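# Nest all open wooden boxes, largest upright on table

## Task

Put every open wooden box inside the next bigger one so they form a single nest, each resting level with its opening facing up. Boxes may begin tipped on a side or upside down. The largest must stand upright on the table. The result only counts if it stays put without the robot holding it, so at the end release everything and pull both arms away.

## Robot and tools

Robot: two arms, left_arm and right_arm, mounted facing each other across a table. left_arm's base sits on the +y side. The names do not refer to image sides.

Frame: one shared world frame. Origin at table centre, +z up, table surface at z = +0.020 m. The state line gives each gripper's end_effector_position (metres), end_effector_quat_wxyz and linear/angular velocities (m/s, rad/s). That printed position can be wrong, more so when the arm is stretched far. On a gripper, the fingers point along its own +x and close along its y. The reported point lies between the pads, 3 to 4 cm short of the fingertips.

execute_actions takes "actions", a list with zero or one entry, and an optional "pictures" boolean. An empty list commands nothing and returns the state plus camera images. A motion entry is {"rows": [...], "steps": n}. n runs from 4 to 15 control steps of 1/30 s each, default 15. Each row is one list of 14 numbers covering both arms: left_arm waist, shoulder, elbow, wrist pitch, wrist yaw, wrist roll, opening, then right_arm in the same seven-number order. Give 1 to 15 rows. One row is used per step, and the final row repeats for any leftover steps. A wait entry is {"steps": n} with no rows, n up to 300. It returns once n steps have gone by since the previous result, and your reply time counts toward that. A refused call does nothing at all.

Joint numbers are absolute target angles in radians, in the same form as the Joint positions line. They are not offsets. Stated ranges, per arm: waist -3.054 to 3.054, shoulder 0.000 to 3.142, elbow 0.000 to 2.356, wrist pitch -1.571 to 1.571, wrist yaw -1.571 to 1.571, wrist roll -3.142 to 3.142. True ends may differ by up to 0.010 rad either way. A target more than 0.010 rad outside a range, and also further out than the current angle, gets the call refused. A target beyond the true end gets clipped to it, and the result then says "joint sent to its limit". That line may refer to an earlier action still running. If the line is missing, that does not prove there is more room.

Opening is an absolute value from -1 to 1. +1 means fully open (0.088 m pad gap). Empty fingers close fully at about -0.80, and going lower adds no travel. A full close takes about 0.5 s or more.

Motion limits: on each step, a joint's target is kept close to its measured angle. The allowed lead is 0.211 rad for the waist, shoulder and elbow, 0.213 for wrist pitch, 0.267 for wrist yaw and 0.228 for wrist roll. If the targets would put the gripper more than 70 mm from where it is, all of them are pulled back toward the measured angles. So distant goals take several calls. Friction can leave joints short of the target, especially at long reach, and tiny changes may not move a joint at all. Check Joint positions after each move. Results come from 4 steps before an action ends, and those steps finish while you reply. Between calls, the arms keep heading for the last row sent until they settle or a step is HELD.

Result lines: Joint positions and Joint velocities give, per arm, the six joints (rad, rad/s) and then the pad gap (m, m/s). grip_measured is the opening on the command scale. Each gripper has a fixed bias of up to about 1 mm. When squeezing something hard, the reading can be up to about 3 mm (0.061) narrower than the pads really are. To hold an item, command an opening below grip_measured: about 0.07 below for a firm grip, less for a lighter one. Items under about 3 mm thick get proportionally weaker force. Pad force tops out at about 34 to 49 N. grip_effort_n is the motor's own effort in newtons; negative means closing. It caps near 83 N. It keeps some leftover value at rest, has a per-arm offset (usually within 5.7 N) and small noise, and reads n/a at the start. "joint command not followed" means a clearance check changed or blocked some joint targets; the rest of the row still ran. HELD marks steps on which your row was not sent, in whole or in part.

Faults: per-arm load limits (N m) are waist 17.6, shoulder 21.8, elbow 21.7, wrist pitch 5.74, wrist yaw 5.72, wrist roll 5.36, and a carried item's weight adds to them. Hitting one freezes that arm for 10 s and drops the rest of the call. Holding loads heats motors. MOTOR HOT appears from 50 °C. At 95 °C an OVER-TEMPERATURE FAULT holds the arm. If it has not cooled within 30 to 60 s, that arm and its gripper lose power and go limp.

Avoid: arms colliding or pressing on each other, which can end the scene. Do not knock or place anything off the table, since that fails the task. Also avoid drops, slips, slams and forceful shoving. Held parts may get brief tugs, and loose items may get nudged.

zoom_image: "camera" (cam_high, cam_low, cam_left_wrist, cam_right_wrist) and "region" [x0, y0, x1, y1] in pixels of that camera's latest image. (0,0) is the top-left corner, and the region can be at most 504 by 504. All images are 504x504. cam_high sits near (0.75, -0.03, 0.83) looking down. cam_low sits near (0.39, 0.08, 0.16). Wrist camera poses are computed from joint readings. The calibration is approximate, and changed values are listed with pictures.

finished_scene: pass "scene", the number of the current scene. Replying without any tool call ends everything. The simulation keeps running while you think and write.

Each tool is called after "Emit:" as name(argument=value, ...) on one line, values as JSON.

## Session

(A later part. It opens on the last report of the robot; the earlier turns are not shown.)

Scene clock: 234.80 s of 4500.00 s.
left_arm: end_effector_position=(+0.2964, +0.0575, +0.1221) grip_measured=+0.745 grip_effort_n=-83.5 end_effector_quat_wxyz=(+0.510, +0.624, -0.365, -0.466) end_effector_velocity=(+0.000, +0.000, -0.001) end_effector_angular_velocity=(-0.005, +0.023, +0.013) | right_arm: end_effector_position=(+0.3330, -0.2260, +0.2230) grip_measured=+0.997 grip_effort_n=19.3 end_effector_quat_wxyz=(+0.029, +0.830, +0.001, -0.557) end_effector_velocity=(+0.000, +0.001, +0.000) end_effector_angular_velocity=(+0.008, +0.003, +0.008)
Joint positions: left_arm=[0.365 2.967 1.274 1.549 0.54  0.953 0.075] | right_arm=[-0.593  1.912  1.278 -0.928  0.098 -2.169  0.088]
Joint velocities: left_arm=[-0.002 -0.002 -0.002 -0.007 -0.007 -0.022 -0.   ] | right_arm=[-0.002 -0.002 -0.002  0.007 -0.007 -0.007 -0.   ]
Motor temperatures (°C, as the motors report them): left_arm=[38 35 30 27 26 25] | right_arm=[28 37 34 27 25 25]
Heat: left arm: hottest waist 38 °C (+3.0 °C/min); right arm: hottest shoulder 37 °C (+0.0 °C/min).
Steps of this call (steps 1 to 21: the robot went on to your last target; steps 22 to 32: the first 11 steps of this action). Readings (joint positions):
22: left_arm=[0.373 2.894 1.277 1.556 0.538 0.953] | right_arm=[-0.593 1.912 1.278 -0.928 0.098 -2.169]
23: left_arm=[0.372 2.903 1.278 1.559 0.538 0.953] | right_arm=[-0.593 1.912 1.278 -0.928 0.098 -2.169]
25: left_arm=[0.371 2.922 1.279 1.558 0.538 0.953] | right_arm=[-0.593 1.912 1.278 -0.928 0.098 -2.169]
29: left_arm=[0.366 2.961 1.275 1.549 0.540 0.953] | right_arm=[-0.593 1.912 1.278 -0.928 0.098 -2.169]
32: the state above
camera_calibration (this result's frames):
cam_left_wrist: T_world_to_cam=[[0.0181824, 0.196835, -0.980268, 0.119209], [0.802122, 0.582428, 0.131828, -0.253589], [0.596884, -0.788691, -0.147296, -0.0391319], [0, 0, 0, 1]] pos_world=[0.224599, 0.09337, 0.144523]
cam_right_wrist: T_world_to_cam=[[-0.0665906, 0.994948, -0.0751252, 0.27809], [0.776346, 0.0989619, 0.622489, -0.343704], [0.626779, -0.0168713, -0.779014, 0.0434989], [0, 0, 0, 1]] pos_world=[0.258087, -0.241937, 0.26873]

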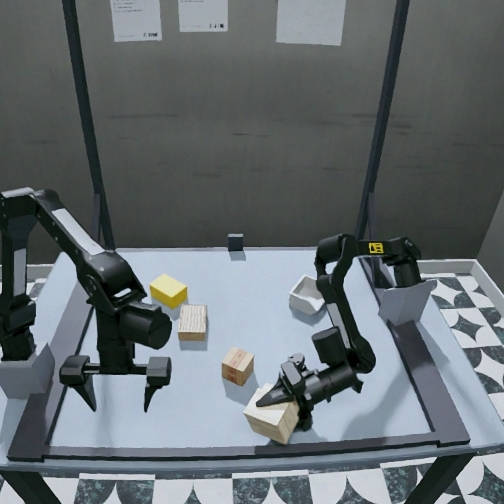

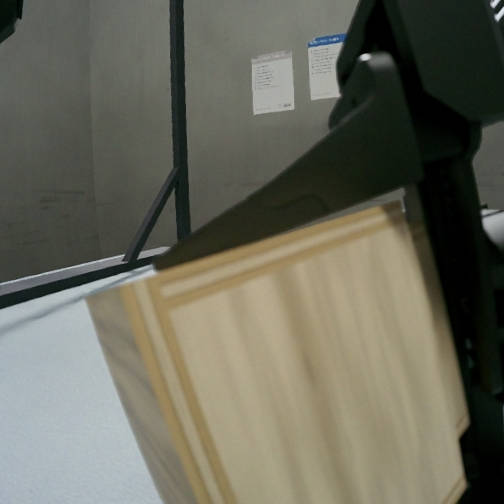

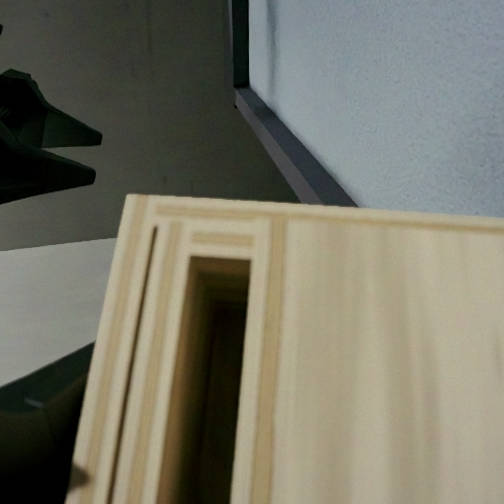

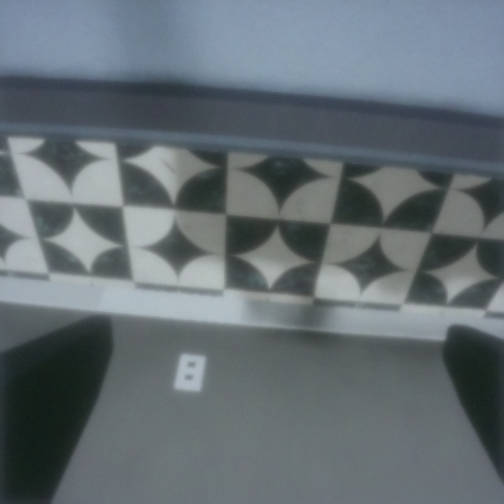

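Emit:
execute_actions(actions=[{"rows":[[0.35,2.6,1.15,1.0,0.75,0.4,0.55,-0.593,1.912,1.278,-0.928,0.098,-2.169,1]],"steps":15}])

Emit:
execute_actions(actions=[{"rows":[[0.319,2.45,1.054,0.52,0.9,-0.087,0.55,-0.593,1.912,1.278,-0.928,0.098,-2.169,1]],"steps":15}])

Emit:
execute_actions(actions=[{"steps":30}], pictures=true)

Scene clock: 237.80 s of 4500.00 s.
left_arm: end_effector_position=(+0.2380, +0.0275, +0.1389) grip_measured=+0.745 grip_effort_n=-83.5 end_effector_quat_wxyz=(+0.597, +0.492, -0.114, -0.623) end_effector_velocity=(-0.052, -0.047, +0.078) end_effector_angular_velocity=(+0.028, +0.703, +0.387) | right_arm: end_effector_position=(+0.3330, -0.2260, +0.2230) grip_measured=+0.997 grip_effort_n=19.8 end_effector_quat_wxyz=(+0.029, +0.830, +0.001, -0.557) end_effector_velocity=(-0.003, -0.001, -0.001) end_effector_angular_velocity=(-0.006, +0.010, +0.009)
Joint positions: left_arm=[0.338 2.637 1.164 1.091 0.738 0.482 0.075] | right_arm=[-0.593  1.912  1.278 -0.928  0.098 -2.169  0.088]
Joint velocities: left_arm=[ 0.007 -0.437 -0.002 -0.667  0.081 -0.623 -0.   ] | right_arm=[ 0.002 -0.002 -0.002 -0.007 -0.007 -0.007 -0.   ]
Motor temperatures (°C, as the motors report them): left_arm=[38 35 30 27 26 25] | right_arm=[28 37 34 27 25 25]
Heat: left arm: hottest waist 38 °C (+3.0 °C/min); right arm: hottest shoulder 37 °C (+0.0 °C/min).
Steps of this call (steps 1 to 4: the last 4 steps of your previous action; steps 5 to 15: the robot went on to your last target; steps 16 to 79: nothing new was sent; steps 80 to 90: the first 11 steps of this action). Readings (joint positions):
80: left_arm=[0.366 2.955 1.264 1.533 0.555 0.931] | right_arm=[-0.593 1.912 1.278 -0.928 0.098 -2.169]
81: left_arm=[0.366 2.922 1.237 1.466 0.603 0.877] | right_arm=[-0.593 1.912 1.278 -0.928 0.098 -2.169]
83: left_arm=[0.358 2.855 1.191 1.375 0.673 0.779] | right_arm=[-0.593 1.912 1.278 -0.928 0.098 -2.169]
87: left_arm=[0.339 2.711 1.164 1.192 0.726 0.584] | right_arm=[-0.593 1.912 1.278 -0.928 0.098 -2.169]
90: the state above

Scene clock: 238.30 s of 4500.00 s.
left_arm: end_effector_position=(+0.1911, +0.0687, +0.0978) grip_measured=+0.745 grip_effort_n=-83.5 end_effector_quat_wxyz=(+0.672, +0.307, +0.279, -0.613) end_effector_velocity=(-0.007, +0.093, -0.077) end_effector_angular_velocity=(+0.306, +0.664, +0.742) | right_arm: end_effector_position=(+0.3330, -0.2260, +0.2230) grip_measured=+0.997 grip_effort_n=19.3 end_effector_quat_wxyz=(+0.029, +0.830, +0.001, -0.557) end_effector_velocity=(-0.003, -0.004, +0.001) end_effector_angular_velocity=(-0.007, +0.015, -0.012)
Joint positions: left_arm=[ 0.309  2.473  1.064  0.585  0.889 -0.021  0.075] | right_arm=[-0.593  1.912  1.278 -0.928  0.098 -2.169  0.088]
Joint velocities: left_arm=[-0.002 -0.002 -0.081 -0.549  0.022 -0.476 -0.   ] | right_arm=[-0.002 -0.007 -0.002 -0.022 -0.007  0.007 -0.   ]
Motor temperatures (°C, as the motors report them): left_arm=[38 35 30 27 26 25] | right_arm=[28 37 34 27 25 25]
Heat: left arm: hottest waist 38 °C (+3.0 °C/min); right arm: hottest shoulder 37 °C (+0.0 °C/min).
Steps of this call (steps 1 to 4: the last 4 steps of your previous action; steps 5 to 15: the first 11 steps of this action). Readings (joint positions):
5: left_arm=[0.339 2.610 1.149 1.001 0.755 0.401] | right_arm=[-0.593 1.912 1.278 -0.928 0.098 -2.169]
6: left_arm=[0.339 2.587 1.128 0.941 0.785 0.347] | right_arm=[-0.593 1.912 1.278 -0.928 0.098 -2.169]
8: left_arm=[0.330 2.542 1.087 0.850 0.844 0.250] | right_arm=[-0.593 1.912 1.278 -0.928 0.098 -2.169]
12: left_arm=[0.310 2.484 1.070 0.672 0.881 0.059] | right_arm=[-0.593 1.912 1.278 -0.928 0.098 -2.169]
15: the state above

Scene clock: 239.30 s of 4500.00 s.
left_arm: end_effector_position=(+0.1890, +0.0794, +0.0896) grip_measured=+0.745 grip_effort_n=-83.5 end_effector_quat_wxyz=(+0.681, +0.280, +0.331, -0.590) end_effector_velocity=(+0.001, +0.002, -0.003) end_effector_angular_velocity=(+0.008, +0.006, +0.016) | right_arm: end_effector_position=(+0.3330, -0.2260, +0.2230) grip_measured=+0.997 grip_effort_n=18.8 end_effector_quat_wxyz=(+0.029, +0.830, +0.001, -0.557) end_effector_velocity=(+0.000, -0.001, +0.001) end_effector_angular_velocity=(-0.005, +0.008, +0.014)
Joint positions: left_arm=[ 0.309  2.471  1.054  0.519  0.896 -0.084  0.075] | right_arm=[-0.593  1.912  1.278 -0.928  0.098 -2.169  0.088]
Joint velocities: left_arm=[-0.002  0.002 -0.002 -0.007 -0.007 -0.007 -0.   ] | right_arm=[-0.007 -0.002  0.002 -0.007 -0.007 -0.022  0.   ]
Motor temperatures (°C, as the motors report them): left_arm=[38 36 30 27 26 25] | right_arm=[28 37 34 27 25 25]
Heat: left arm: hottest waist 38 °C (+3.0 °C/min); right arm: hottest shoulder 37 °C (+0.0 °C/min).
Kept back: nothing.
Steps of this call (steps 1 to 4: the last 4 steps of your previous action; steps 5 to 30: the robot went on to your last target). Readings (joint positions):
1: left_arm=[0.309 2.473 1.061 0.568 0.890 -0.037] | right_arm=[-0.593 1.912 1.278 -0.928 0.098 -2.169]
2: left_arm=[0.309 2.473 1.058 0.555 0.891 -0.048] | right_arm=[-0.593 1.912 1.278 -0.928 0.098 -2.169]
4: left_arm=[0.309 2.473 1.055 0.539 0.894 -0.063] | right_arm=[-0.593 1.912 1.278 -0.928 0.098 -2.169]
8: left_arm=[0.309 2.471 1.054 0.527 0.896 -0.077] | right_arm=[-0.593 1.912 1.278 -0.928 0.098 -2.169]
30: the state above
All arms were judged still, so your last target was given up. Only a new action makes them travel on or press farther. Fingers that are still opening or closing keep moving.
camera_calibration (this result's frames):
cam_left_wrist: T_world_to_cam=[[-0.989431, -0.141152, -0.0331901, 0.217445], [-0.122323, 0.935432, -0.331669, 0.0123461], [0.0778629, -0.324104, -0.942812, 0.169982], [0, 0, 0, 1]] pos_world=[0.203422, 0.0742359, 0.171573]
cam_right_wrist: T_world_to_cam=[[-0.0665906, 0.994948, -0.0751252, 0.27809], [0.776346, 0.0989619, 0.622489, -0.343704], [0.626779, -0.0168713, -0.779014, 0.0434989], [0, 0, 0, 1]] pos_world=[0.258087, -0.241937, 0.26873]

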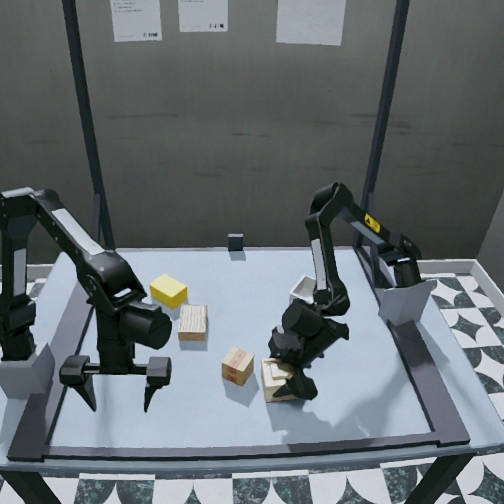

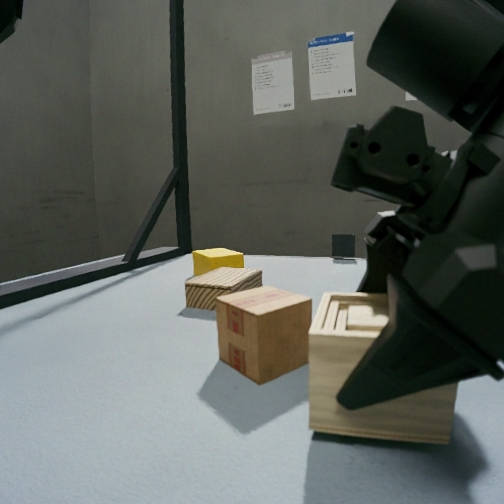

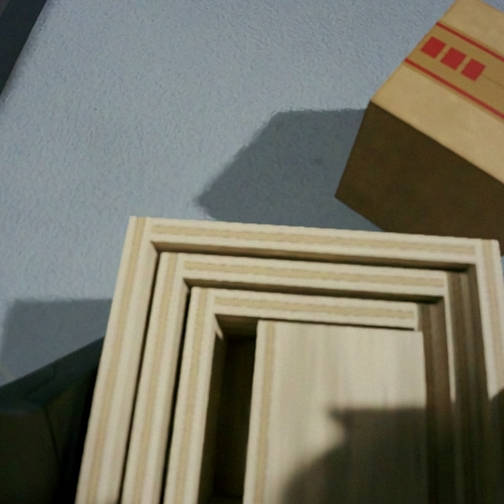

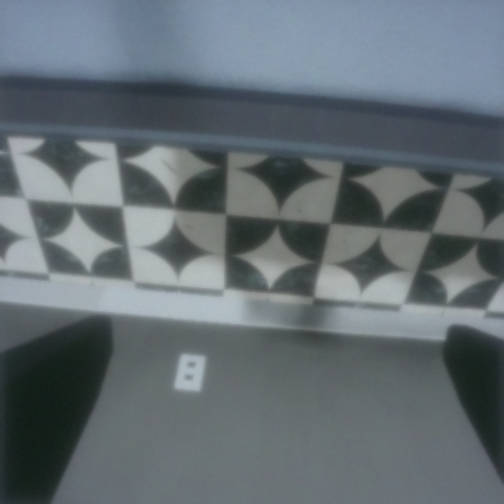

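Emit:
execute_actions(actions=[{"rows":[[0.319,2.46,1.054,0.53,0.9,-0.087,1,-0.593,1.912,1.278,-0.928,0.098,-2.169,1]],"steps":15}])

Emit:
execute_actions(actions=[{"rows":[[0.367,2.40,0.956,0.568,0.9,-0.06,1,-0.593,1.912,1.278,-0.928,0.098,-2.169,1]],"steps":15}])

Emit:
execute_actions(actions=[{"steps":15}], pictures=true)

Scene clock: 240.10 s of 4500.00 s.
left_arm: end_effector_position=(+0.1906, +0.0791, +0.0923) grip_measured=+0.980 grip_effort_n=15.6 end_effector_quat_wxyz=(+0.683, +0.279, +0.326, -0.591) end_effector_velocity=(-0.002, +0.001, -0.001) end_effector_angular_velocity=(+0.003, +0.024, +0.015) | right_arm: end_effector_position=(+0.3330, -0.2260, +0.2230) grip_measured=+0.997 grip_effort_n=18.8 end_effector_quat_wxyz=(+0.029, +0.830, +0.001, -0.557) end_effector_velocity=(-0.004, +0.000, -0.001) end_effector_angular_velocity=(+0.001, +0.023, +0.011)
Joint positions: left_arm=[ 0.315  2.47   1.054  0.527  0.897 -0.084  0.087] | right_arm=[-0.593  1.912  1.278 -0.928  0.098 -2.169  0.088]
Joint velocities: left_arm=[-0.002 -0.002 -0.002 -0.007  0.007 -0.022  0.01 ] | right_arm=[ 0.002 -0.002 -0.002 -0.007 -0.022 -0.007 -0.   ]
Motor temperatures (°C, as the motors report them): left_arm=[38 36 30 27 26 25] | right_arm=[28 37 34 27 25 25]
Heat: left arm: hottest waist 38 °C (+3.0 °C/min); right arm: hottest shoulder 37 °C (+0.0 °C/min).
Steps of this call (steps 1 to 13: nothing new was sent; steps 14 to 24: the first 11 steps of this action). Readings (joint positions):
14: left_arm=[0.309 2.471 1.054 0.519 0.896 -0.084] | right_arm=[-0.593 1.912 1.278 -0.928 0.098 -2.169]
15: left_arm=[0.309 2.471 1.054 0.519 0.896 -0.084] | right_arm=[-0.593 1.912 1.278 -0.928 0.098 -2.169]
17: left_arm=[0.310 2.471 1.054 0.523 0.896 -0.084] | right_arm=[-0.593 1.912 1.278 -0.928 0.098 -2.169]
21: left_arm=[0.314 2.470 1.054 0.527 0.897 -0.084] | right_arm=[-0.593 1.912 1.278 -0.928 0.098 -2.169]
24: the state above

Scene clock: 240.60 s of 4500.00 s.
left_arm: end_effector_position=(+0.1899, +0.0973, +0.1083) grip_measured=+1.000 grip_effort_n=15.6 end_effector_quat_wxyz=(+0.696, +0.273, +0.312, -0.586) end_effector_velocity=(-0.006, +0.011, -0.004) end_effector_angular_velocity=(+0.020, -0.002, +0.027) | right_arm: end_effector_position=(+0.3330, -0.2260, +0.2230) grip_measured=+0.997 grip_effort_n=19.8 end_effector_quat_wxyz=(+0.029, +0.830, +0.001, -0.557) end_effector_velocity=(-0.002, -0.003, -0.002) end_effector_angular_velocity=(-0.003, +0.012, -0.011)
Joint positions: left_arm=[ 0.363  2.417  0.967  0.564  0.899 -0.064  0.088] | right_arm=[-0.593  1.912  1.278 -0.928  0.098 -2.169  0.088]
Joint velocities: left_arm=[-0.002 -0.027 -0.051 -0.007 -0.022  0.007  0.   ] | right_arm=[-0.002 -0.002 -0.007 -0.007 -0.007  0.007 -0.   ]
Motor temperatures (°C, as the motors report them): left_arm=[38 36 30 27 26 25] | right_arm=[28 37 34 27 25 25]
Heat: left arm: hottest waist 38 °C (+3.0 °C/min); right arm: hottest shoulder 37 °C (+0.0 °C/min).
Steps of this call (steps 1 to 4: the last 4 steps of your previous action; steps 5 to 15: the first 11 steps of this action). Readings (joint positions):
5: left_arm=[0.316 2.467 1.047 0.533 0.897 -0.084] | right_arm=[-0.593 1.912 1.278 -0.928 0.098 -2.169]
6: left_arm=[0.321 2.458 1.030 0.542 0.897 -0.080] | right_arm=[-0.593 1.912 1.278 -0.928 0.098 -2.169]
8: left_arm=[0.338 2.437 0.996 0.550 0.899 -0.073] | right_arm=[-0.593 1.912 1.278 -0.928 0.098 -2.169]
12: left_arm=[0.361 2.421 0.973 0.561 0.899 -0.067] | right_arm=[-0.593 1.912 1.278 -0.928 0.098 -2.169]
15: the state above

Scene clock: 241.10 s of 4500.00 s.
left_arm: end_effector_position=(+0.1892, +0.0981, +0.1081) grip_measured=+1.000 grip_effort_n=15.6 end_effector_quat_wxyz=(+0.696, +0.273, +0.312, -0.586) end_effector_velocity=(+0.003, +0.000, +0.002) end_effector_angular_velocity=(-0.007, -0.007, +0.028) | right_arm: end_effector_position=(+0.3330, -0.2260, +0.2230) grip_measured=+0.997 grip_effort_n=19.8 end_effector_quat_wxyz=(+0.029, +0.830, +0.001, -0.557) end_effector_velocity=(-0.001, -0.002, -0.000) end_effector_angular_velocity=(+0.001, +0.010, -0.010)
Joint positions: left_arm=[ 0.363  2.415  0.962  0.566  0.899 -0.063  0.088] | right_arm=[-0.593  1.912  1.278 -0.928  0.098 -2.169  0.088]
Joint velocities: left_arm=[ 0.002 -0.002 -0.002  0.007 -0.022 -0.022  0.   ] | right_arm=[-0.002 -0.002 -0.002 -0.007 -0.007  0.007 -0.   ]
Motor temperatures (°C, as the motors report them): left_arm=[38 36 30 27 26 25] | right_arm=[28 37 34 27 25 25]
Heat: left arm: hottest waist 38 °C (+3.0 °C/min); right arm: hottest shoulder 37 °C (+0.0 °C/min).
Kept back: nothing.
Steps of this call (steps 1 to 4: the last 4 steps of your previous action; steps 5 to 15: the robot went on to your last target). Readings (joint positions):
1: left_arm=[0.363 2.416 0.965 0.564 0.899 -0.064] | right_arm=[-0.593 1.912 1.278 -0.928 0.098 -2.169]
2: left_arm=[0.363 2.416 0.964 0.565 0.899 -0.064] | right_arm=[-0.593 1.912 1.278 -0.928 0.098 -2.169]
4: left_arm=[0.363 2.415 0.963 0.565 0.899 -0.064] | right_arm=[-0.593 1.912 1.278 -0.928 0.098 -2.169]
8: left_arm=[0.363 2.415 0.962 0.566 0.899 -0.063] | right_arm=[-0.593 1.912 1.278 -0.928 0.098 -2.169]
15: the state above
All arms were judged still, so your last target was given up. Only a new action makes them travel on or press farther. Fingers that are still opening or closing keep moving.
camera_calibration (this result's frames):
cam_left_wrist: T_world_to_cam=[[-0.985669, -0.158796, -0.0569314, 0.224492], [-0.126905, 0.920348, -0.369939, 0.00754341], [0.111141, -0.357412, -0.92731, 0.188728], [0, 0, 0, 1]] pos_world=[0.201256, 0.0961594, 0.190581]
cam_right_wrist: T_world_to_cam=[[-0.0665906, 0.994948, -0.0751252, 0.27809], [0.776346, 0.0989619, 0.622489, -0.343704], [0.626779, -0.0168713, -0.779014, 0.0434989], [0, 0, 0, 1]] pos_world=[0.258087, -0.241937, 0.26873]

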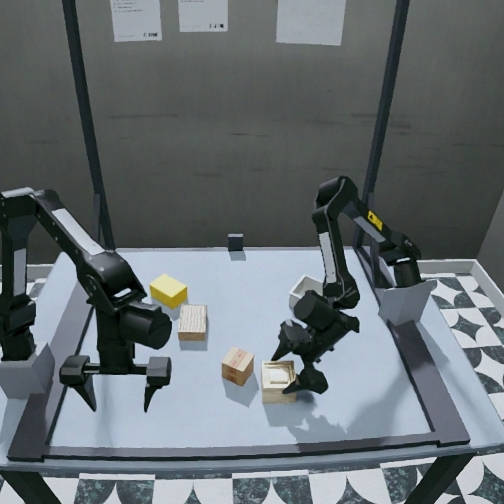

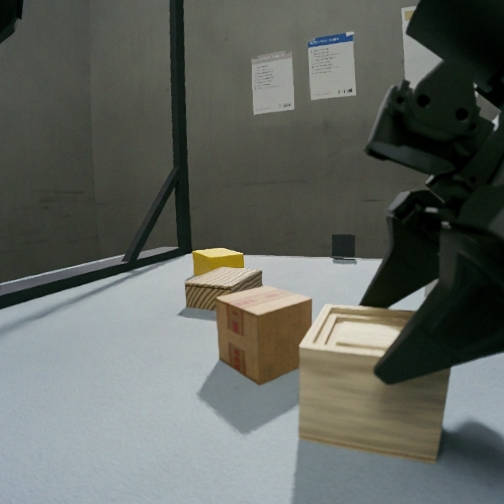

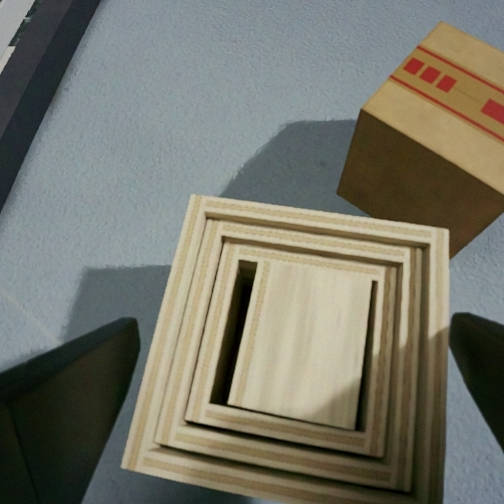

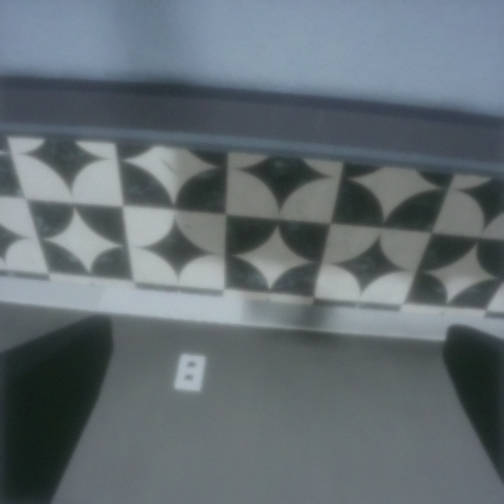

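Emit:
execute_actions(actions=[{"rows":[[0.367,2.43,0.956,0.598,0.9,-0.06,1,-0.593,1.912,1.278,-0.928,0.098,-2.169,1]],"steps":10}])

Emit:
execute_actions(actions=[{"rows":[[0.367,2.43,0.956,0.598,0.9,-0.06,0.55,-0.593,1.912,1.278,-0.928,0.098,-2.169,1]],"steps":15}])

Emit:
execute_actions(actions=[{"rows":[[0.367,2.3,0.956,0.468,0.9,-0.06,0.55,-0.593,1.912,1.278,-0.928,0.098,-2.169,1]],"steps":15}], pictures=true)

Scene clock: 241.43 s of 4500.00 s.
left_arm: end_effector_position=(+0.1893, +0.0956, +0.1104) grip_measured=+1.000 grip_effort_n=15.6 end_effector_quat_wxyz=(+0.696, +0.275, +0.302, -0.591) end_effector_velocity=(+0.001, -0.005, +0.002) end_effector_angular_velocity=(-0.015, -0.031, -0.008) | right_arm: end_effector_position=(+0.3330, -0.2260, +0.2230) grip_measured=+0.997 grip_effort_n=18.8 end_effector_quat_wxyz=(+0.029, +0.830, +0.001, -0.557) end_effector_velocity=(-0.003, +0.003, -0.001) end_effector_angular_velocity=(+0.022, +0.028, +0.013)
Joint positions: left_arm=[ 0.363  2.415  0.961  0.59   0.899 -0.063  0.088] | right_arm=[-0.593  1.912  1.278 -0.928  0.098 -2.169  0.088]
Joint velocities: left_arm=[-0.007 -0.002 -0.002  0.037 -0.022 -0.007  0.   ] | right_arm=[-0.002 -0.002 -0.002  0.007 -0.037 -0.007 -0.   ]
Motor temperatures (°C, as the motors report them): left_arm=[38 36 30 27 26 25] | right_arm=[28 37 34 27 25 25]
Heat: left arm: hottest waist 38 °C (+3.0 °C/min); right arm: hottest shoulder 37 °C (+0.0 °C/min).
Steps of this call (steps 1 to 4: nothing new was sent; steps 5 to 10: the first 6 steps of this action). Readings (joint positions):
5: left_arm=[0.363 2.415 0.961 0.569 0.899 -0.063] | right_arm=[-0.593 1.912 1.278 -0.928 0.098 -2.169]
6: left_arm=[0.363 2.415 0.961 0.576 0.899 -0.063] | right_arm=[-0.593 1.912 1.278 -0.928 0.098 -2.169]
8: left_arm=[0.363 2.415 0.961 0.584 0.899 -0.063] | right_arm=[-0.593 1.912 1.278 -0.928 0.098 -2.169]
10: the state above

Scene clock: 241.93 s of 4500.00 s.
left_arm: end_effector_position=(+0.1898, +0.0958, +0.1100) grip_measured=+0.765 grip_effort_n=-83.5 end_effector_quat_wxyz=(+0.695, +0.276, +0.301, -0.592) end_effector_velocity=(-0.001, +0.001, -0.001) end_effector_angular_velocity=(+0.003, +0.014, +0.024) | right_arm: end_effector_position=(+0.3330, -0.2260, +0.2230) grip_measured=+0.997 grip_effort_n=19.3 end_effector_quat_wxyz=(+0.029, +0.830, +0.001, -0.557) end_effector_velocity=(-0.003, -0.001, -0.001) end_effector_angular_velocity=(+0.014, +0.022, -0.021)
Joint positions: left_arm=[ 0.364  2.418  0.961  0.596  0.9   -0.062  0.076] | right_arm=[-0.593  1.912  1.278 -0.928  0.098 -2.169  0.088]
Joint velocities: left_arm=[-0.002 -0.007 -0.007 -0.007 -0.007 -0.022 -0.   ] | right_arm=[-0.002 -0.002 -0.002 -0.007 -0.022  0.022 -0.   ]
Motor temperatures (°C, as the motors report them): left_arm=[38 36 30 27 26 25] | right_arm=[28 37 34 27 25 25]
Heat: left arm: hottest waist 38 °C (+3.0 °C/min); right arm: hottest shoulder 37 °C (+0.0 °C/min).
Steps of this call (steps 1 to 4: the last 4 steps of your previous action; steps 5 to 15: the first 11 steps of this action). Readings (joint positions):
5: left_arm=[0.363 2.418 0.961 0.594 0.899 -0.063] | right_arm=[-0.593 1.912 1.278 -0.928 0.098 -2.169]
6: left_arm=[0.363 2.418 0.961 0.594 0.899 -0.063] | right_arm=[-0.593 1.912 1.278 -0.928 0.098 -2.169]
8: left_arm=[0.364 2.418 0.961 0.595 0.900 -0.062] | right_arm=[-0.593 1.912 1.278 -0.928 0.098 -2.169]
12: left_arm=[0.364 2.418 0.961 0.595 0.900 -0.062] | right_arm=[-0.593 1.912 1.278 -0.928 0.098 -2.169]
15: the state above

Scene clock: 242.43 s of 4500.00 s.
left_arm: end_effector_position=(+0.1738, +0.0898, +0.1270) grip_measured=+0.765 grip_effort_n=-83.5 end_effector_quat_wxyz=(+0.695, +0.275, +0.313, -0.586) end_effector_velocity=(-0.005, +0.006, -0.002) end_effector_angular_velocity=(+0.033, +0.035, +0.047) | right_arm: end_effector_position=(+0.3330, -0.2260, +0.2230) grip_measured=+0.997 grip_effort_n=19.3 end_effector_quat_wxyz=(+0.029, +0.830, +0.001, -0.557) end_effector_velocity=(+0.002, +0.001, +0.002) end_effector_angular_velocity=(+0.019, -0.000, -0.009)
Joint positions: left_arm=[ 0.36   2.321  0.955  0.475  0.898 -0.06   0.076] | right_arm=[-0.593  1.912  1.278 -0.928  0.098 -2.169  0.088]
Joint velocities: left_arm=[-0.002 -0.027 -0.007 -0.081 -0.007 -0.007 -0.   ] | right_arm=[-0.007 -0.002  0.002  0.007 -0.007  0.007 -0.   ]
Motor temperatures (°C, as the motors report them): left_arm=[38 36 30 27 26 25] | right_arm=[28 37 34 27 25 25]
Heat: left arm: hottest waist 38 °C (+3.0 °C/min); right arm: hottest shoulder 37 °C (+0.0 °C/min).
Steps of this call (steps 1 to 4: the last 4 steps of your previous action; steps 5 to 15: the first 11 steps of this action). Readings (joint positions):
5: left_arm=[0.364 2.413 0.961 0.587 0.899 -0.061] | right_arm=[-0.593 1.912 1.278 -0.928 0.098 -2.169]
6: left_arm=[0.364 2.399 0.960 0.552 0.896 -0.060] | right_arm=[-0.593 1.912 1.278 -0.928 0.098 -2.169]
8: left_arm=[0.363 2.369 0.955 0.513 0.897 -0.060] | right_arm=[-0.593 1.912 1.278 -0.928 0.098 -2.169]
12: left_arm=[0.360 2.330 0.955 0.485 0.898 -0.060] | right_arm=[-0.593 1.912 1.278 -0.928 0.098 -2.169]
15: the state above
camera_calibration (this result's frames):
cam_left_wrist: T_world_to_cam=[[-0.985888, -0.157338, -0.0571715, 0.208995], [-0.125961, 0.922166, -0.365711, 0.019287], [0.110262, -0.353349, -0.928971, 0.205014], [0, 0, 0, 1]] pos_world=[0.18587, 0.0875387, 0.209455]
cam_right_wrist: T_world_to_cam=[[-0.0665906, 0.994948, -0.0751252, 0.27809], [0.776346, 0.0989619, 0.622489, -0.343704], [0.626779, -0.0168713, -0.779014, 0.0434989], [0, 0, 0, 1]] pos_world=[0.258087, -0.241937, 0.26873]

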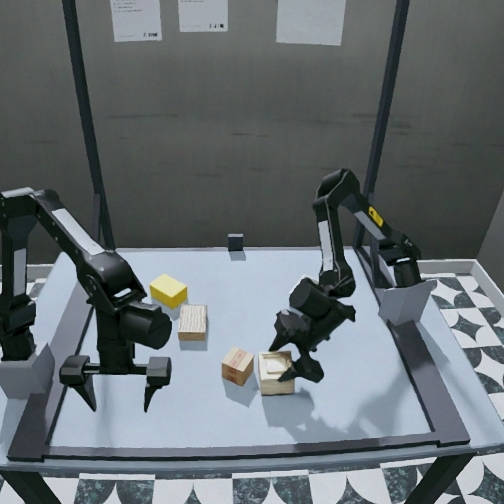

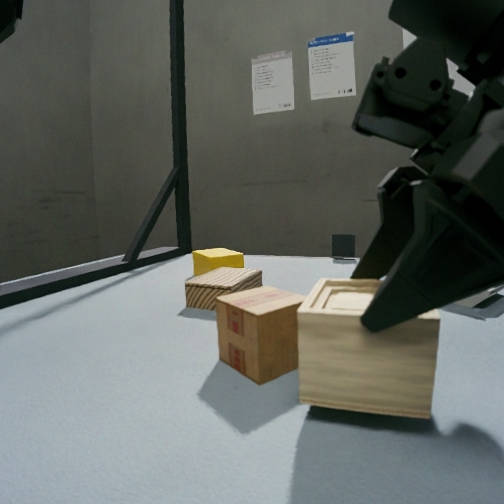

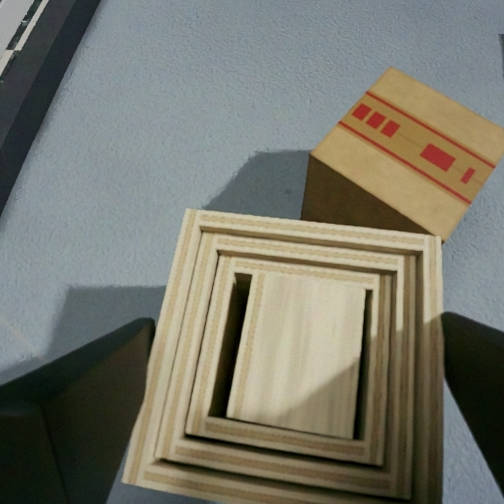

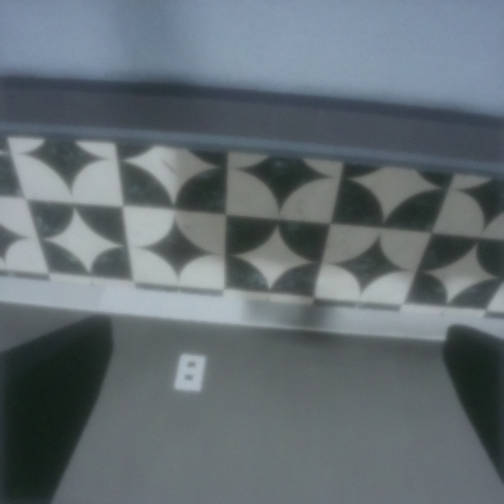

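Emit:
execute_actions(actions=[{"rows":[[0.35,2.55,1.15,0.95,0.75,0.4,0.55,-0.593,1.912,1.278,-0.928,0.098,-2.169,1]],"steps":15}])

Emit:
execute_actions(actions=[{"rows":[[0.373,2.85,1.277,1.5,0.538,0.8,0.55,-0.593,1.912,1.278,-0.928,0.098,-2.169,1]],"steps":15}])

Emit:
execute_actions(actions=[{"rows":[[0.373,2.9,1.277,1.55,0.538,1.0,0.55,-0.593,1.912,1.278,-0.928,0.098,-2.169,1]],"steps":15}])

Emit:
execute_actions(actions=[{"steps":15}], pictures=true)

Scene clock: 243.03 s of 4500.00 s.
left_arm: end_effector_position=(+0.2267, +0.0351, +0.1421) grip_measured=+0.765 grip_effort_n=-83.5 end_effector_quat_wxyz=(+0.635, +0.449, -0.001, -0.629) end_effector_velocity=(-0.009, -0.090, +0.086) end_effector_angular_velocity=(-0.257, -0.650, -0.537) | right_arm: end_effector_position=(+0.3330, -0.2260, +0.2230) grip_measured=+0.997 grip_effort_n=19.3 end_effector_quat_wxyz=(+0.029, +0.830, +0.001, -0.557) end_effector_velocity=(+0.002, -0.004, +0.001) end_effector_angular_velocity=(-0.005, -0.003, -0.017)
Joint positions: left_arm=[0.345 2.534 1.127 0.883 0.765 0.35  0.076] | right_arm=[-0.593  1.912  1.278 -0.928  0.098 -2.169  0.088]
Joint velocities: left_arm=[-0.017  0.037  0.134  0.505 -0.066  0.344 -0.   ] | right_arm=[-0.007 -0.002 -0.002 -0.007  0.007  0.007 -0.   ]
Motor temperatures (°C, as the motors report them): left_arm=[38 36 30 27 26 25] | right_arm=[28 37 34 27 25 25]
Heat: left arm: hottest waist 38 °C (+3.0 °C/min); right arm: hottest shoulder 37 °C (+0.0 °C/min).
Steps of this call (steps 1 to 4: the last 4 steps of your previous action; steps 5 to 7: the robot went on to your last target; steps 8 to 18: the first 11 steps of this action). Readings (joint positions):
8: left_arm=[0.360 2.335 0.967 0.481 0.893 -0.037] | right_arm=[-0.593 1.912 1.278 -0.928 0.098 -2.169]
9: left_arm=[0.355 2.370 0.997 0.534 0.873 0.017] | right_arm=[-0.593 1.912 1.278 -0.928 0.098 -2.169]
11: left_arm=[0.347 2.449 1.071 0.630 0.804 0.115] | right_arm=[-0.593 1.912 1.278 -0.928 0.098 -2.169]
15: left_arm=[0.346 2.520 1.113 0.801 0.774 0.290] | right_arm=[-0.593 1.912 1.278 -0.928 0.098 -2.169]
18: the state above

Scene clock: 243.53 s of 4500.00 s.
left_arm: end_effector_position=(+0.2884, +0.0399, +0.1409) grip_measured=+0.765 grip_effort_n=-83.5 end_effector_quat_wxyz=(+0.568, +0.577, -0.286, -0.512) end_effector_velocity=(-0.052, -0.033, +0.083) end_effector_angular_velocity=(-0.345, -0.732, -0.483) | right_arm: end_effector_position=(+0.3330, -0.2260, +0.2230) grip_measured=+0.997 grip_effort_n=19.3 end_effector_quat_wxyz=(+0.029, +0.830, +0.001, -0.557) end_effector_velocity=(+0.000, -0.003, +0.002) end_effector_angular_velocity=(-0.008, -0.005, +0.003)
Joint positions: left_arm=[0.365 2.844 1.252 1.381 0.56  0.759 0.076] | right_arm=[-0.593  1.912  1.278 -0.928  0.098 -2.169  0.088]
Joint velocities: left_arm=[-0.012  0.129 -0.002  0.886 -0.095  0.286 -0.   ] | right_arm=[-0.002 -0.007 -0.002 -0.007  0.007 -0.007 -0.   ]
Motor temperatures (°C, as the motors report them): left_arm=[38 36 30 27 26 25] | right_arm=[28 37 34 27 25 25]
Heat: left arm: hottest waist 38 °C (+3.0 °C/min); right arm: hottest shoulder 37 °C (+0.0 °C/min).
Steps of this call (steps 1 to 4: the last 4 steps of your previous action; steps 5 to 15: the first 11 steps of this action). Readings (joint positions):
5: left_arm=[0.343 2.553 1.148 0.948 0.749 0.407] | right_arm=[-0.593 1.912 1.278 -0.928 0.098 -2.169]
6: left_arm=[0.341 2.590 1.175 1.008 0.704 0.461] | right_arm=[-0.593 1.912 1.278 -0.928 0.098 -2.169]
8: left_arm=[0.345 2.674 1.232 1.099 0.622 0.559] | right_arm=[-0.593 1.912 1.278 -0.928 0.098 -2.169]
12: left_arm=[0.364 2.801 1.252 1.262 0.572 0.712] | right_arm=[-0.593 1.912 1.278 -0.928 0.098 -2.169]
15: the state above

Scene clock: 244.03 s of 4500.00 s.
left_arm: end_effector_position=(+0.2830, +0.0377, +0.1486) grip_measured=+0.765 grip_effort_n=-83.5 end_effector_quat_wxyz=(+0.492, +0.624, -0.399, -0.457) end_effector_velocity=(-0.008, -0.005, +0.006) end_effector_angular_velocity=(-0.005, -0.107, -0.046) | right_arm: end_effector_position=(+0.3330, -0.2260, +0.2230) grip_measured=+0.997 grip_effort_n=19.3 end_effector_quat_wxyz=(+0.029, +0.830, +0.001, -0.557) end_effector_velocity=(+0.000, -0.007, +0.000) end_effector_angular_velocity=(-0.017, +0.005, -0.020)
Joint positions: left_arm=[0.364 2.895 1.272 1.537 0.548 0.984 0.076] | right_arm=[-0.593  1.912  1.278 -0.928  0.098 -2.169  0.088]
Joint velocities: left_arm=[-0.007 -0.002 -0.002  0.051 -0.007  0.081 -0.   ] | right_arm=[-0.007 -0.002 -0.002 -0.022  0.007  0.007 -0.   ]
Motor temperatures (°C, as the motors report them): left_arm=[38 36 30 27 26 25] | right_arm=[28 37 34 27 25 25]
Heat: left arm: hottest waist 38 °C (+3.0 °C/min); right arm: hottest shoulder 37 °C (+0.0 °C/min).
Steps of this call (steps 1 to 4: the last 4 steps of your previous action; steps 5 to 15: the first 11 steps of this action). Readings (joint positions):
5: left_arm=[0.364 2.847 1.270 1.475 0.551 0.809] | right_arm=[-0.593 1.912 1.278 -0.928 0.098 -2.169]
6: left_arm=[0.364 2.853 1.272 1.495 0.549 0.857] | right_arm=[-0.593 1.912 1.278 -0.928 0.098 -2.169]
8: left_arm=[0.364 2.865 1.272 1.515 0.548 0.916] | right_arm=[-0.593 1.912 1.278 -0.928 0.098 -2.169]
12: left_arm=[0.364 2.891 1.272 1.530 0.548 0.969] | right_arm=[-0.593 1.912 1.278 -0.928 0.098 -2.169]
15: the state above

Scene clock: 244.53 s of 4500.00 s.
left_arm: end_effector_position=(+0.2824, +0.0374, +0.1494) grip_measured=+0.765 grip_effort_n=-83.5 end_effector_quat_wxyz=(+0.487, +0.627, -0.405, -0.454) end_effector_velocity=(-0.002, -0.002, -0.000) end_effector_angular_velocity=(+0.009, -0.003, -0.007) | right_arm: end_effector_position=(+0.3330, -0.2260, +0.2230) grip_measured=+0.997 grip_effort_n=19.3 end_effector_quat_wxyz=(+0.029, +0.830, +0.001, -0.557) end_effector_velocity=(-0.001, +0.003, +0.001) end_effector_angular_velocity=(+0.010, +0.000, +0.013)
Joint positions: left_arm=[0.364 2.896 1.272 1.543 0.548 0.996 0.076] | right_arm=[-0.593  1.912  1.278 -0.928  0.098 -2.169  0.088]
Joint velocities: left_arm=[-0.002 -0.007 -0.002 -0.007  0.007  0.007 -0.   ] | right_arm=[ 0.002 -0.002  0.002  0.007 -0.007 -0.007 -0.   ]
Motor temperatures (°C, as the motors report them): left_arm=[38 36 30 27 26 25] | right_arm=[28 37 34 27 25 25]
Heat: left arm: hottest waist 38 °C (+3.0 °C/min); right arm: hottest shoulder 37 °C (+0.0 °C/min).
Kept back: nothing.
Steps of this call (steps 1 to 4: the last 4 steps of your previous action; steps 5 to 15: the robot went on to your last target). Readings (joint positions):
1: left_arm=[0.364 2.895 1.272 1.540 0.548 0.987] | right_arm=[-0.593 1.912 1.278 -0.928 0.098 -2.169]
2: left_arm=[0.364 2.895 1.272 1.541 0.548 0.989] | right_arm=[-0.593 1.912 1.278 -0.928 0.098 -2.169]
4: left_arm=[0.364 2.895 1.272 1.543 0.548 0.992] | right_arm=[-0.593 1.912 1.278 -0.928 0.098 -2.169]
8: left_arm=[0.364 2.896 1.272 1.543 0.548 0.995] | right_arm=[-0.593 1.912 1.278 -0.928 0.098 -2.169]
15: the state above
camera_calibration (this result's frames):
cam_left_wrist: T_world_to_cam=[[0.101577, 0.177838, -0.978803, 0.127135], [0.822046, 0.539125, 0.183262, -0.245891], [0.560289, -0.823236, -0.0914282, -0.0392762], [0, 0, 0, 1]] pos_world=[0.211225, 0.0776229, 0.165912]
cam_right_wrist: T_world_to_cam=[[-0.0665906, 0.994948, -0.0751252, 0.27809], [0.776346, 0.0989619, 0.622489, -0.343704], [0.626779, -0.0168713, -0.779014, 0.0434989], [0, 0, 0, 1]] pos_world=[0.258087, -0.241937, 0.26873]

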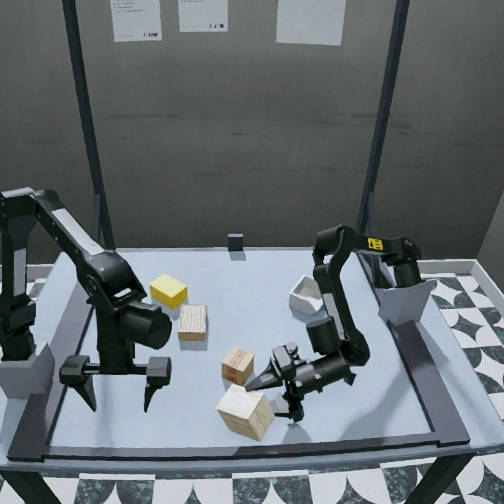

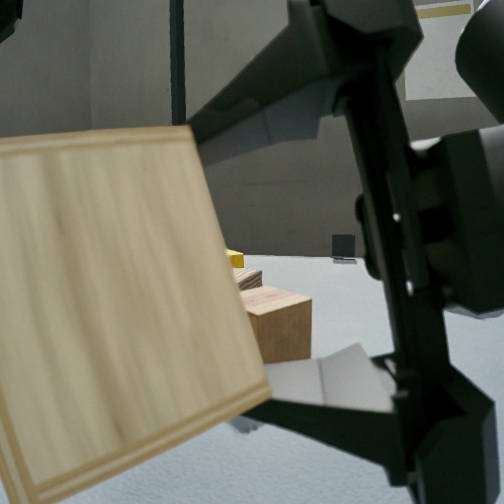

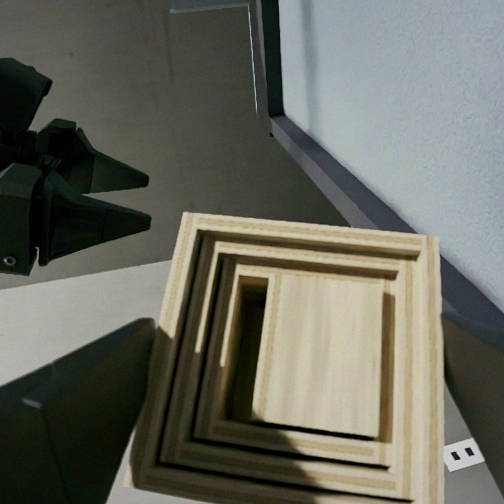

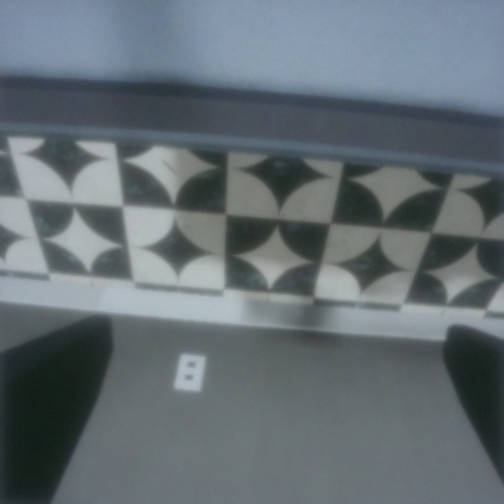

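Emit:
execute_actions(actions=[{"rows":[[0.373,2.9,1.277,1.55,0.538,1.6,0.55,-0.593,1.912,1.278,-0.928,0.098,-2.169,1]],"steps":15}])

Emit:
execute_actions(actions=[{"steps":20}], pictures=true)

Scene clock: 245.07 s of 4500.00 s.
left_arm: end_effector_position=(+0.2824, +0.0374, +0.1494) grip_measured=+0.765 grip_effort_n=-83.5 end_effector_quat_wxyz=(+0.319, +0.727, -0.504, -0.341) end_effector_velocity=(-0.001, -0.002, -0.001) end_effector_angular_velocity=(+0.219, -0.768, -0.148) | right_arm: end_effector_position=(+0.3330, -0.2260, +0.2230) grip_measured=+0.997 grip_effort_n=19.8 end_effector_quat_wxyz=(+0.029, +0.830, +0.001, -0.557) end_effector_velocity=(+0.002, -0.003, +0.002) end_effector_angular_velocity=(-0.006, -0.005, -0.002)
Joint positions: left_arm=[0.364 2.896 1.272 1.543 0.548 1.491 0.076] | right_arm=[-0.593  1.912  1.278 -0.928  0.098 -2.169  0.088]
Joint velocities: left_arm=[-0.002 -0.002  0.002 -0.007  0.007  0.813 -0.   ] | right_arm=[-0.007 -0.002  0.002 -0.007  0.007 -0.007 -0.   ]
Motor temperatures (°C, as the motors report them): left_arm=[39 36 30 27 26 25] | right_arm=[28 37 34 27 25 25]
Heat: left arm: hottest waist 39 °C (+4.1 °C/min); right arm: hottest shoulder 37 °C (+0.0 °C/min).
Steps of this call (steps 1 to 5: the robot went on to your last target; steps 6 to 16: the first 11 steps of this action). Readings (joint positions):
6: left_arm=[0.364 2.896 1.272 1.543 0.548 1.022] | right_arm=[-0.593 1.912 1.278 -0.928 0.098 -2.169]
7: left_arm=[0.364 2.896 1.272 1.543 0.548 1.076] | right_arm=[-0.593 1.912 1.278 -0.928 0.098 -2.169]
9: left_arm=[0.364 2.896 1.272 1.543 0.548 1.172] | right_arm=[-0.593 1.912 1.278 -0.928 0.098 -2.169]
13: left_arm=[0.364 2.896 1.272 1.543 0.548 1.366] | right_arm=[-0.593 1.912 1.278 -0.928 0.098 -2.169]
16: the state above

Scene clock: 245.73 s of 4500.00 s.
left_arm: end_effector_position=(+0.2823, +0.0374, +0.1494) grip_measured=+0.765 grip_effort_n=-83.5 end_effector_quat_wxyz=(+0.281, +0.743, -0.521, -0.314) end_effector_velocity=(-0.001, -0.001, +0.001) end_effector_angular_velocity=(-0.012, +0.015, +0.003) | right_arm: end_effector_position=(+0.3330, -0.2260, +0.2230) grip_measured=+0.997 grip_effort_n=19.8 end_effector_quat_wxyz=(+0.029, +0.830, +0.001, -0.557) end_effector_velocity=(-0.005, -0.002, +0.001) end_effector_angular_velocity=(-0.001, +0.025, +0.005)
Joint positions: left_arm=[0.364 2.896 1.272 1.544 0.548 1.595 0.076] | right_arm=[-0.593  1.912  1.278 -0.928  0.098 -2.169  0.088]
Joint velocities: left_arm=[-0.002 -0.002 -0.002  0.007 -0.007 -0.022  0.   ] | right_arm=[-0.002 -0.007  0.002 -0.022 -0.022 -0.007 -0.   ]
Motor temperatures (°C, as the motors report them): left_arm=[39 36 30 28 26 25] | right_arm=[28 37 34 27 25 25]
Heat: left arm: hottest waist 39 °C (+4.0 °C/min); right arm: hottest shoulder 37 °C (+0.0 °C/min).
Kept back: nothing.
Steps of this call (steps 1 to 4: the last 4 steps of your previous action; steps 5 to 20: the robot went on to your last target). Readings (joint positions):
1: left_arm=[0.364 2.896 1.272 1.544 0.548 1.516] | right_arm=[-0.593 1.912 1.278 -0.928 0.098 -2.169]
2: left_arm=[0.364 2.896 1.272 1.544 0.548 1.535] | right_arm=[-0.593 1.912 1.278 -0.928 0.098 -2.169]
4: left_arm=[0.364 2.896 1.272 1.544 0.548 1.561] | right_arm=[-0.593 1.912 1.278 -0.928 0.098 -2.169]
8: left_arm=[0.364 2.896 1.272 1.544 0.548 1.584] | right_arm=[-0.593 1.912 1.278 -0.928 0.098 -2.169]
20: the state above
camera_calibration (this result's frames):
cam_left_wrist: T_world_to_cam=[[0.627437, 0.275733, -0.728213, -0.062365], [0.618446, 0.391775, 0.681203, -0.257261], [0.473125, -0.877772, 0.0752877, -0.037527], [0, 0, 0, 1]] pos_world=[0.215987, 0.0850442, 0.132657]
cam_right_wrist: T_world_to_cam=[[-0.0665906, 0.994948, -0.0751252, 0.27809], [0.776346, 0.0989619, 0.622489, -0.343704], [0.626779, -0.0168713, -0.779014, 0.0434989], [0, 0, 0, 1]] pos_world=[0.258087, -0.241937, 0.26873]

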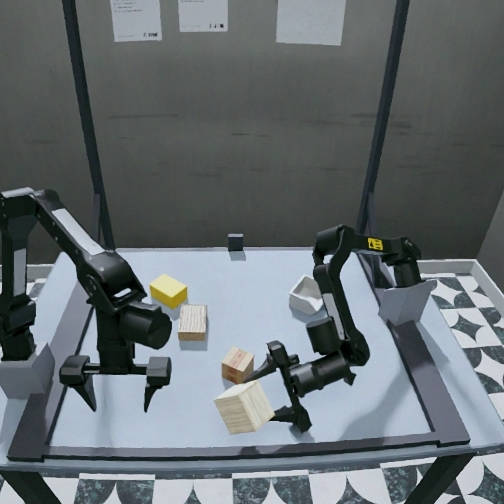

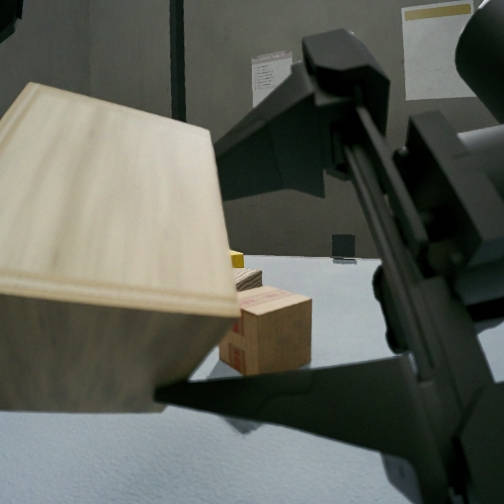

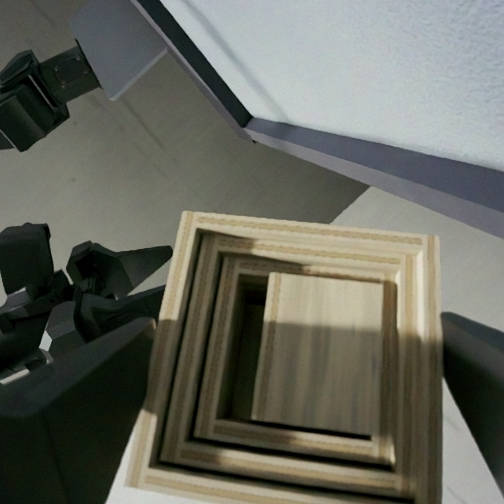

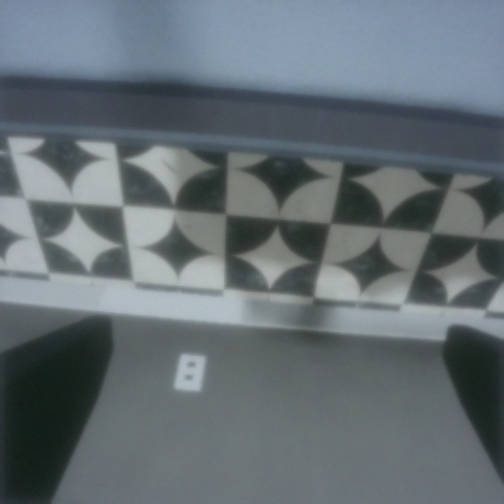

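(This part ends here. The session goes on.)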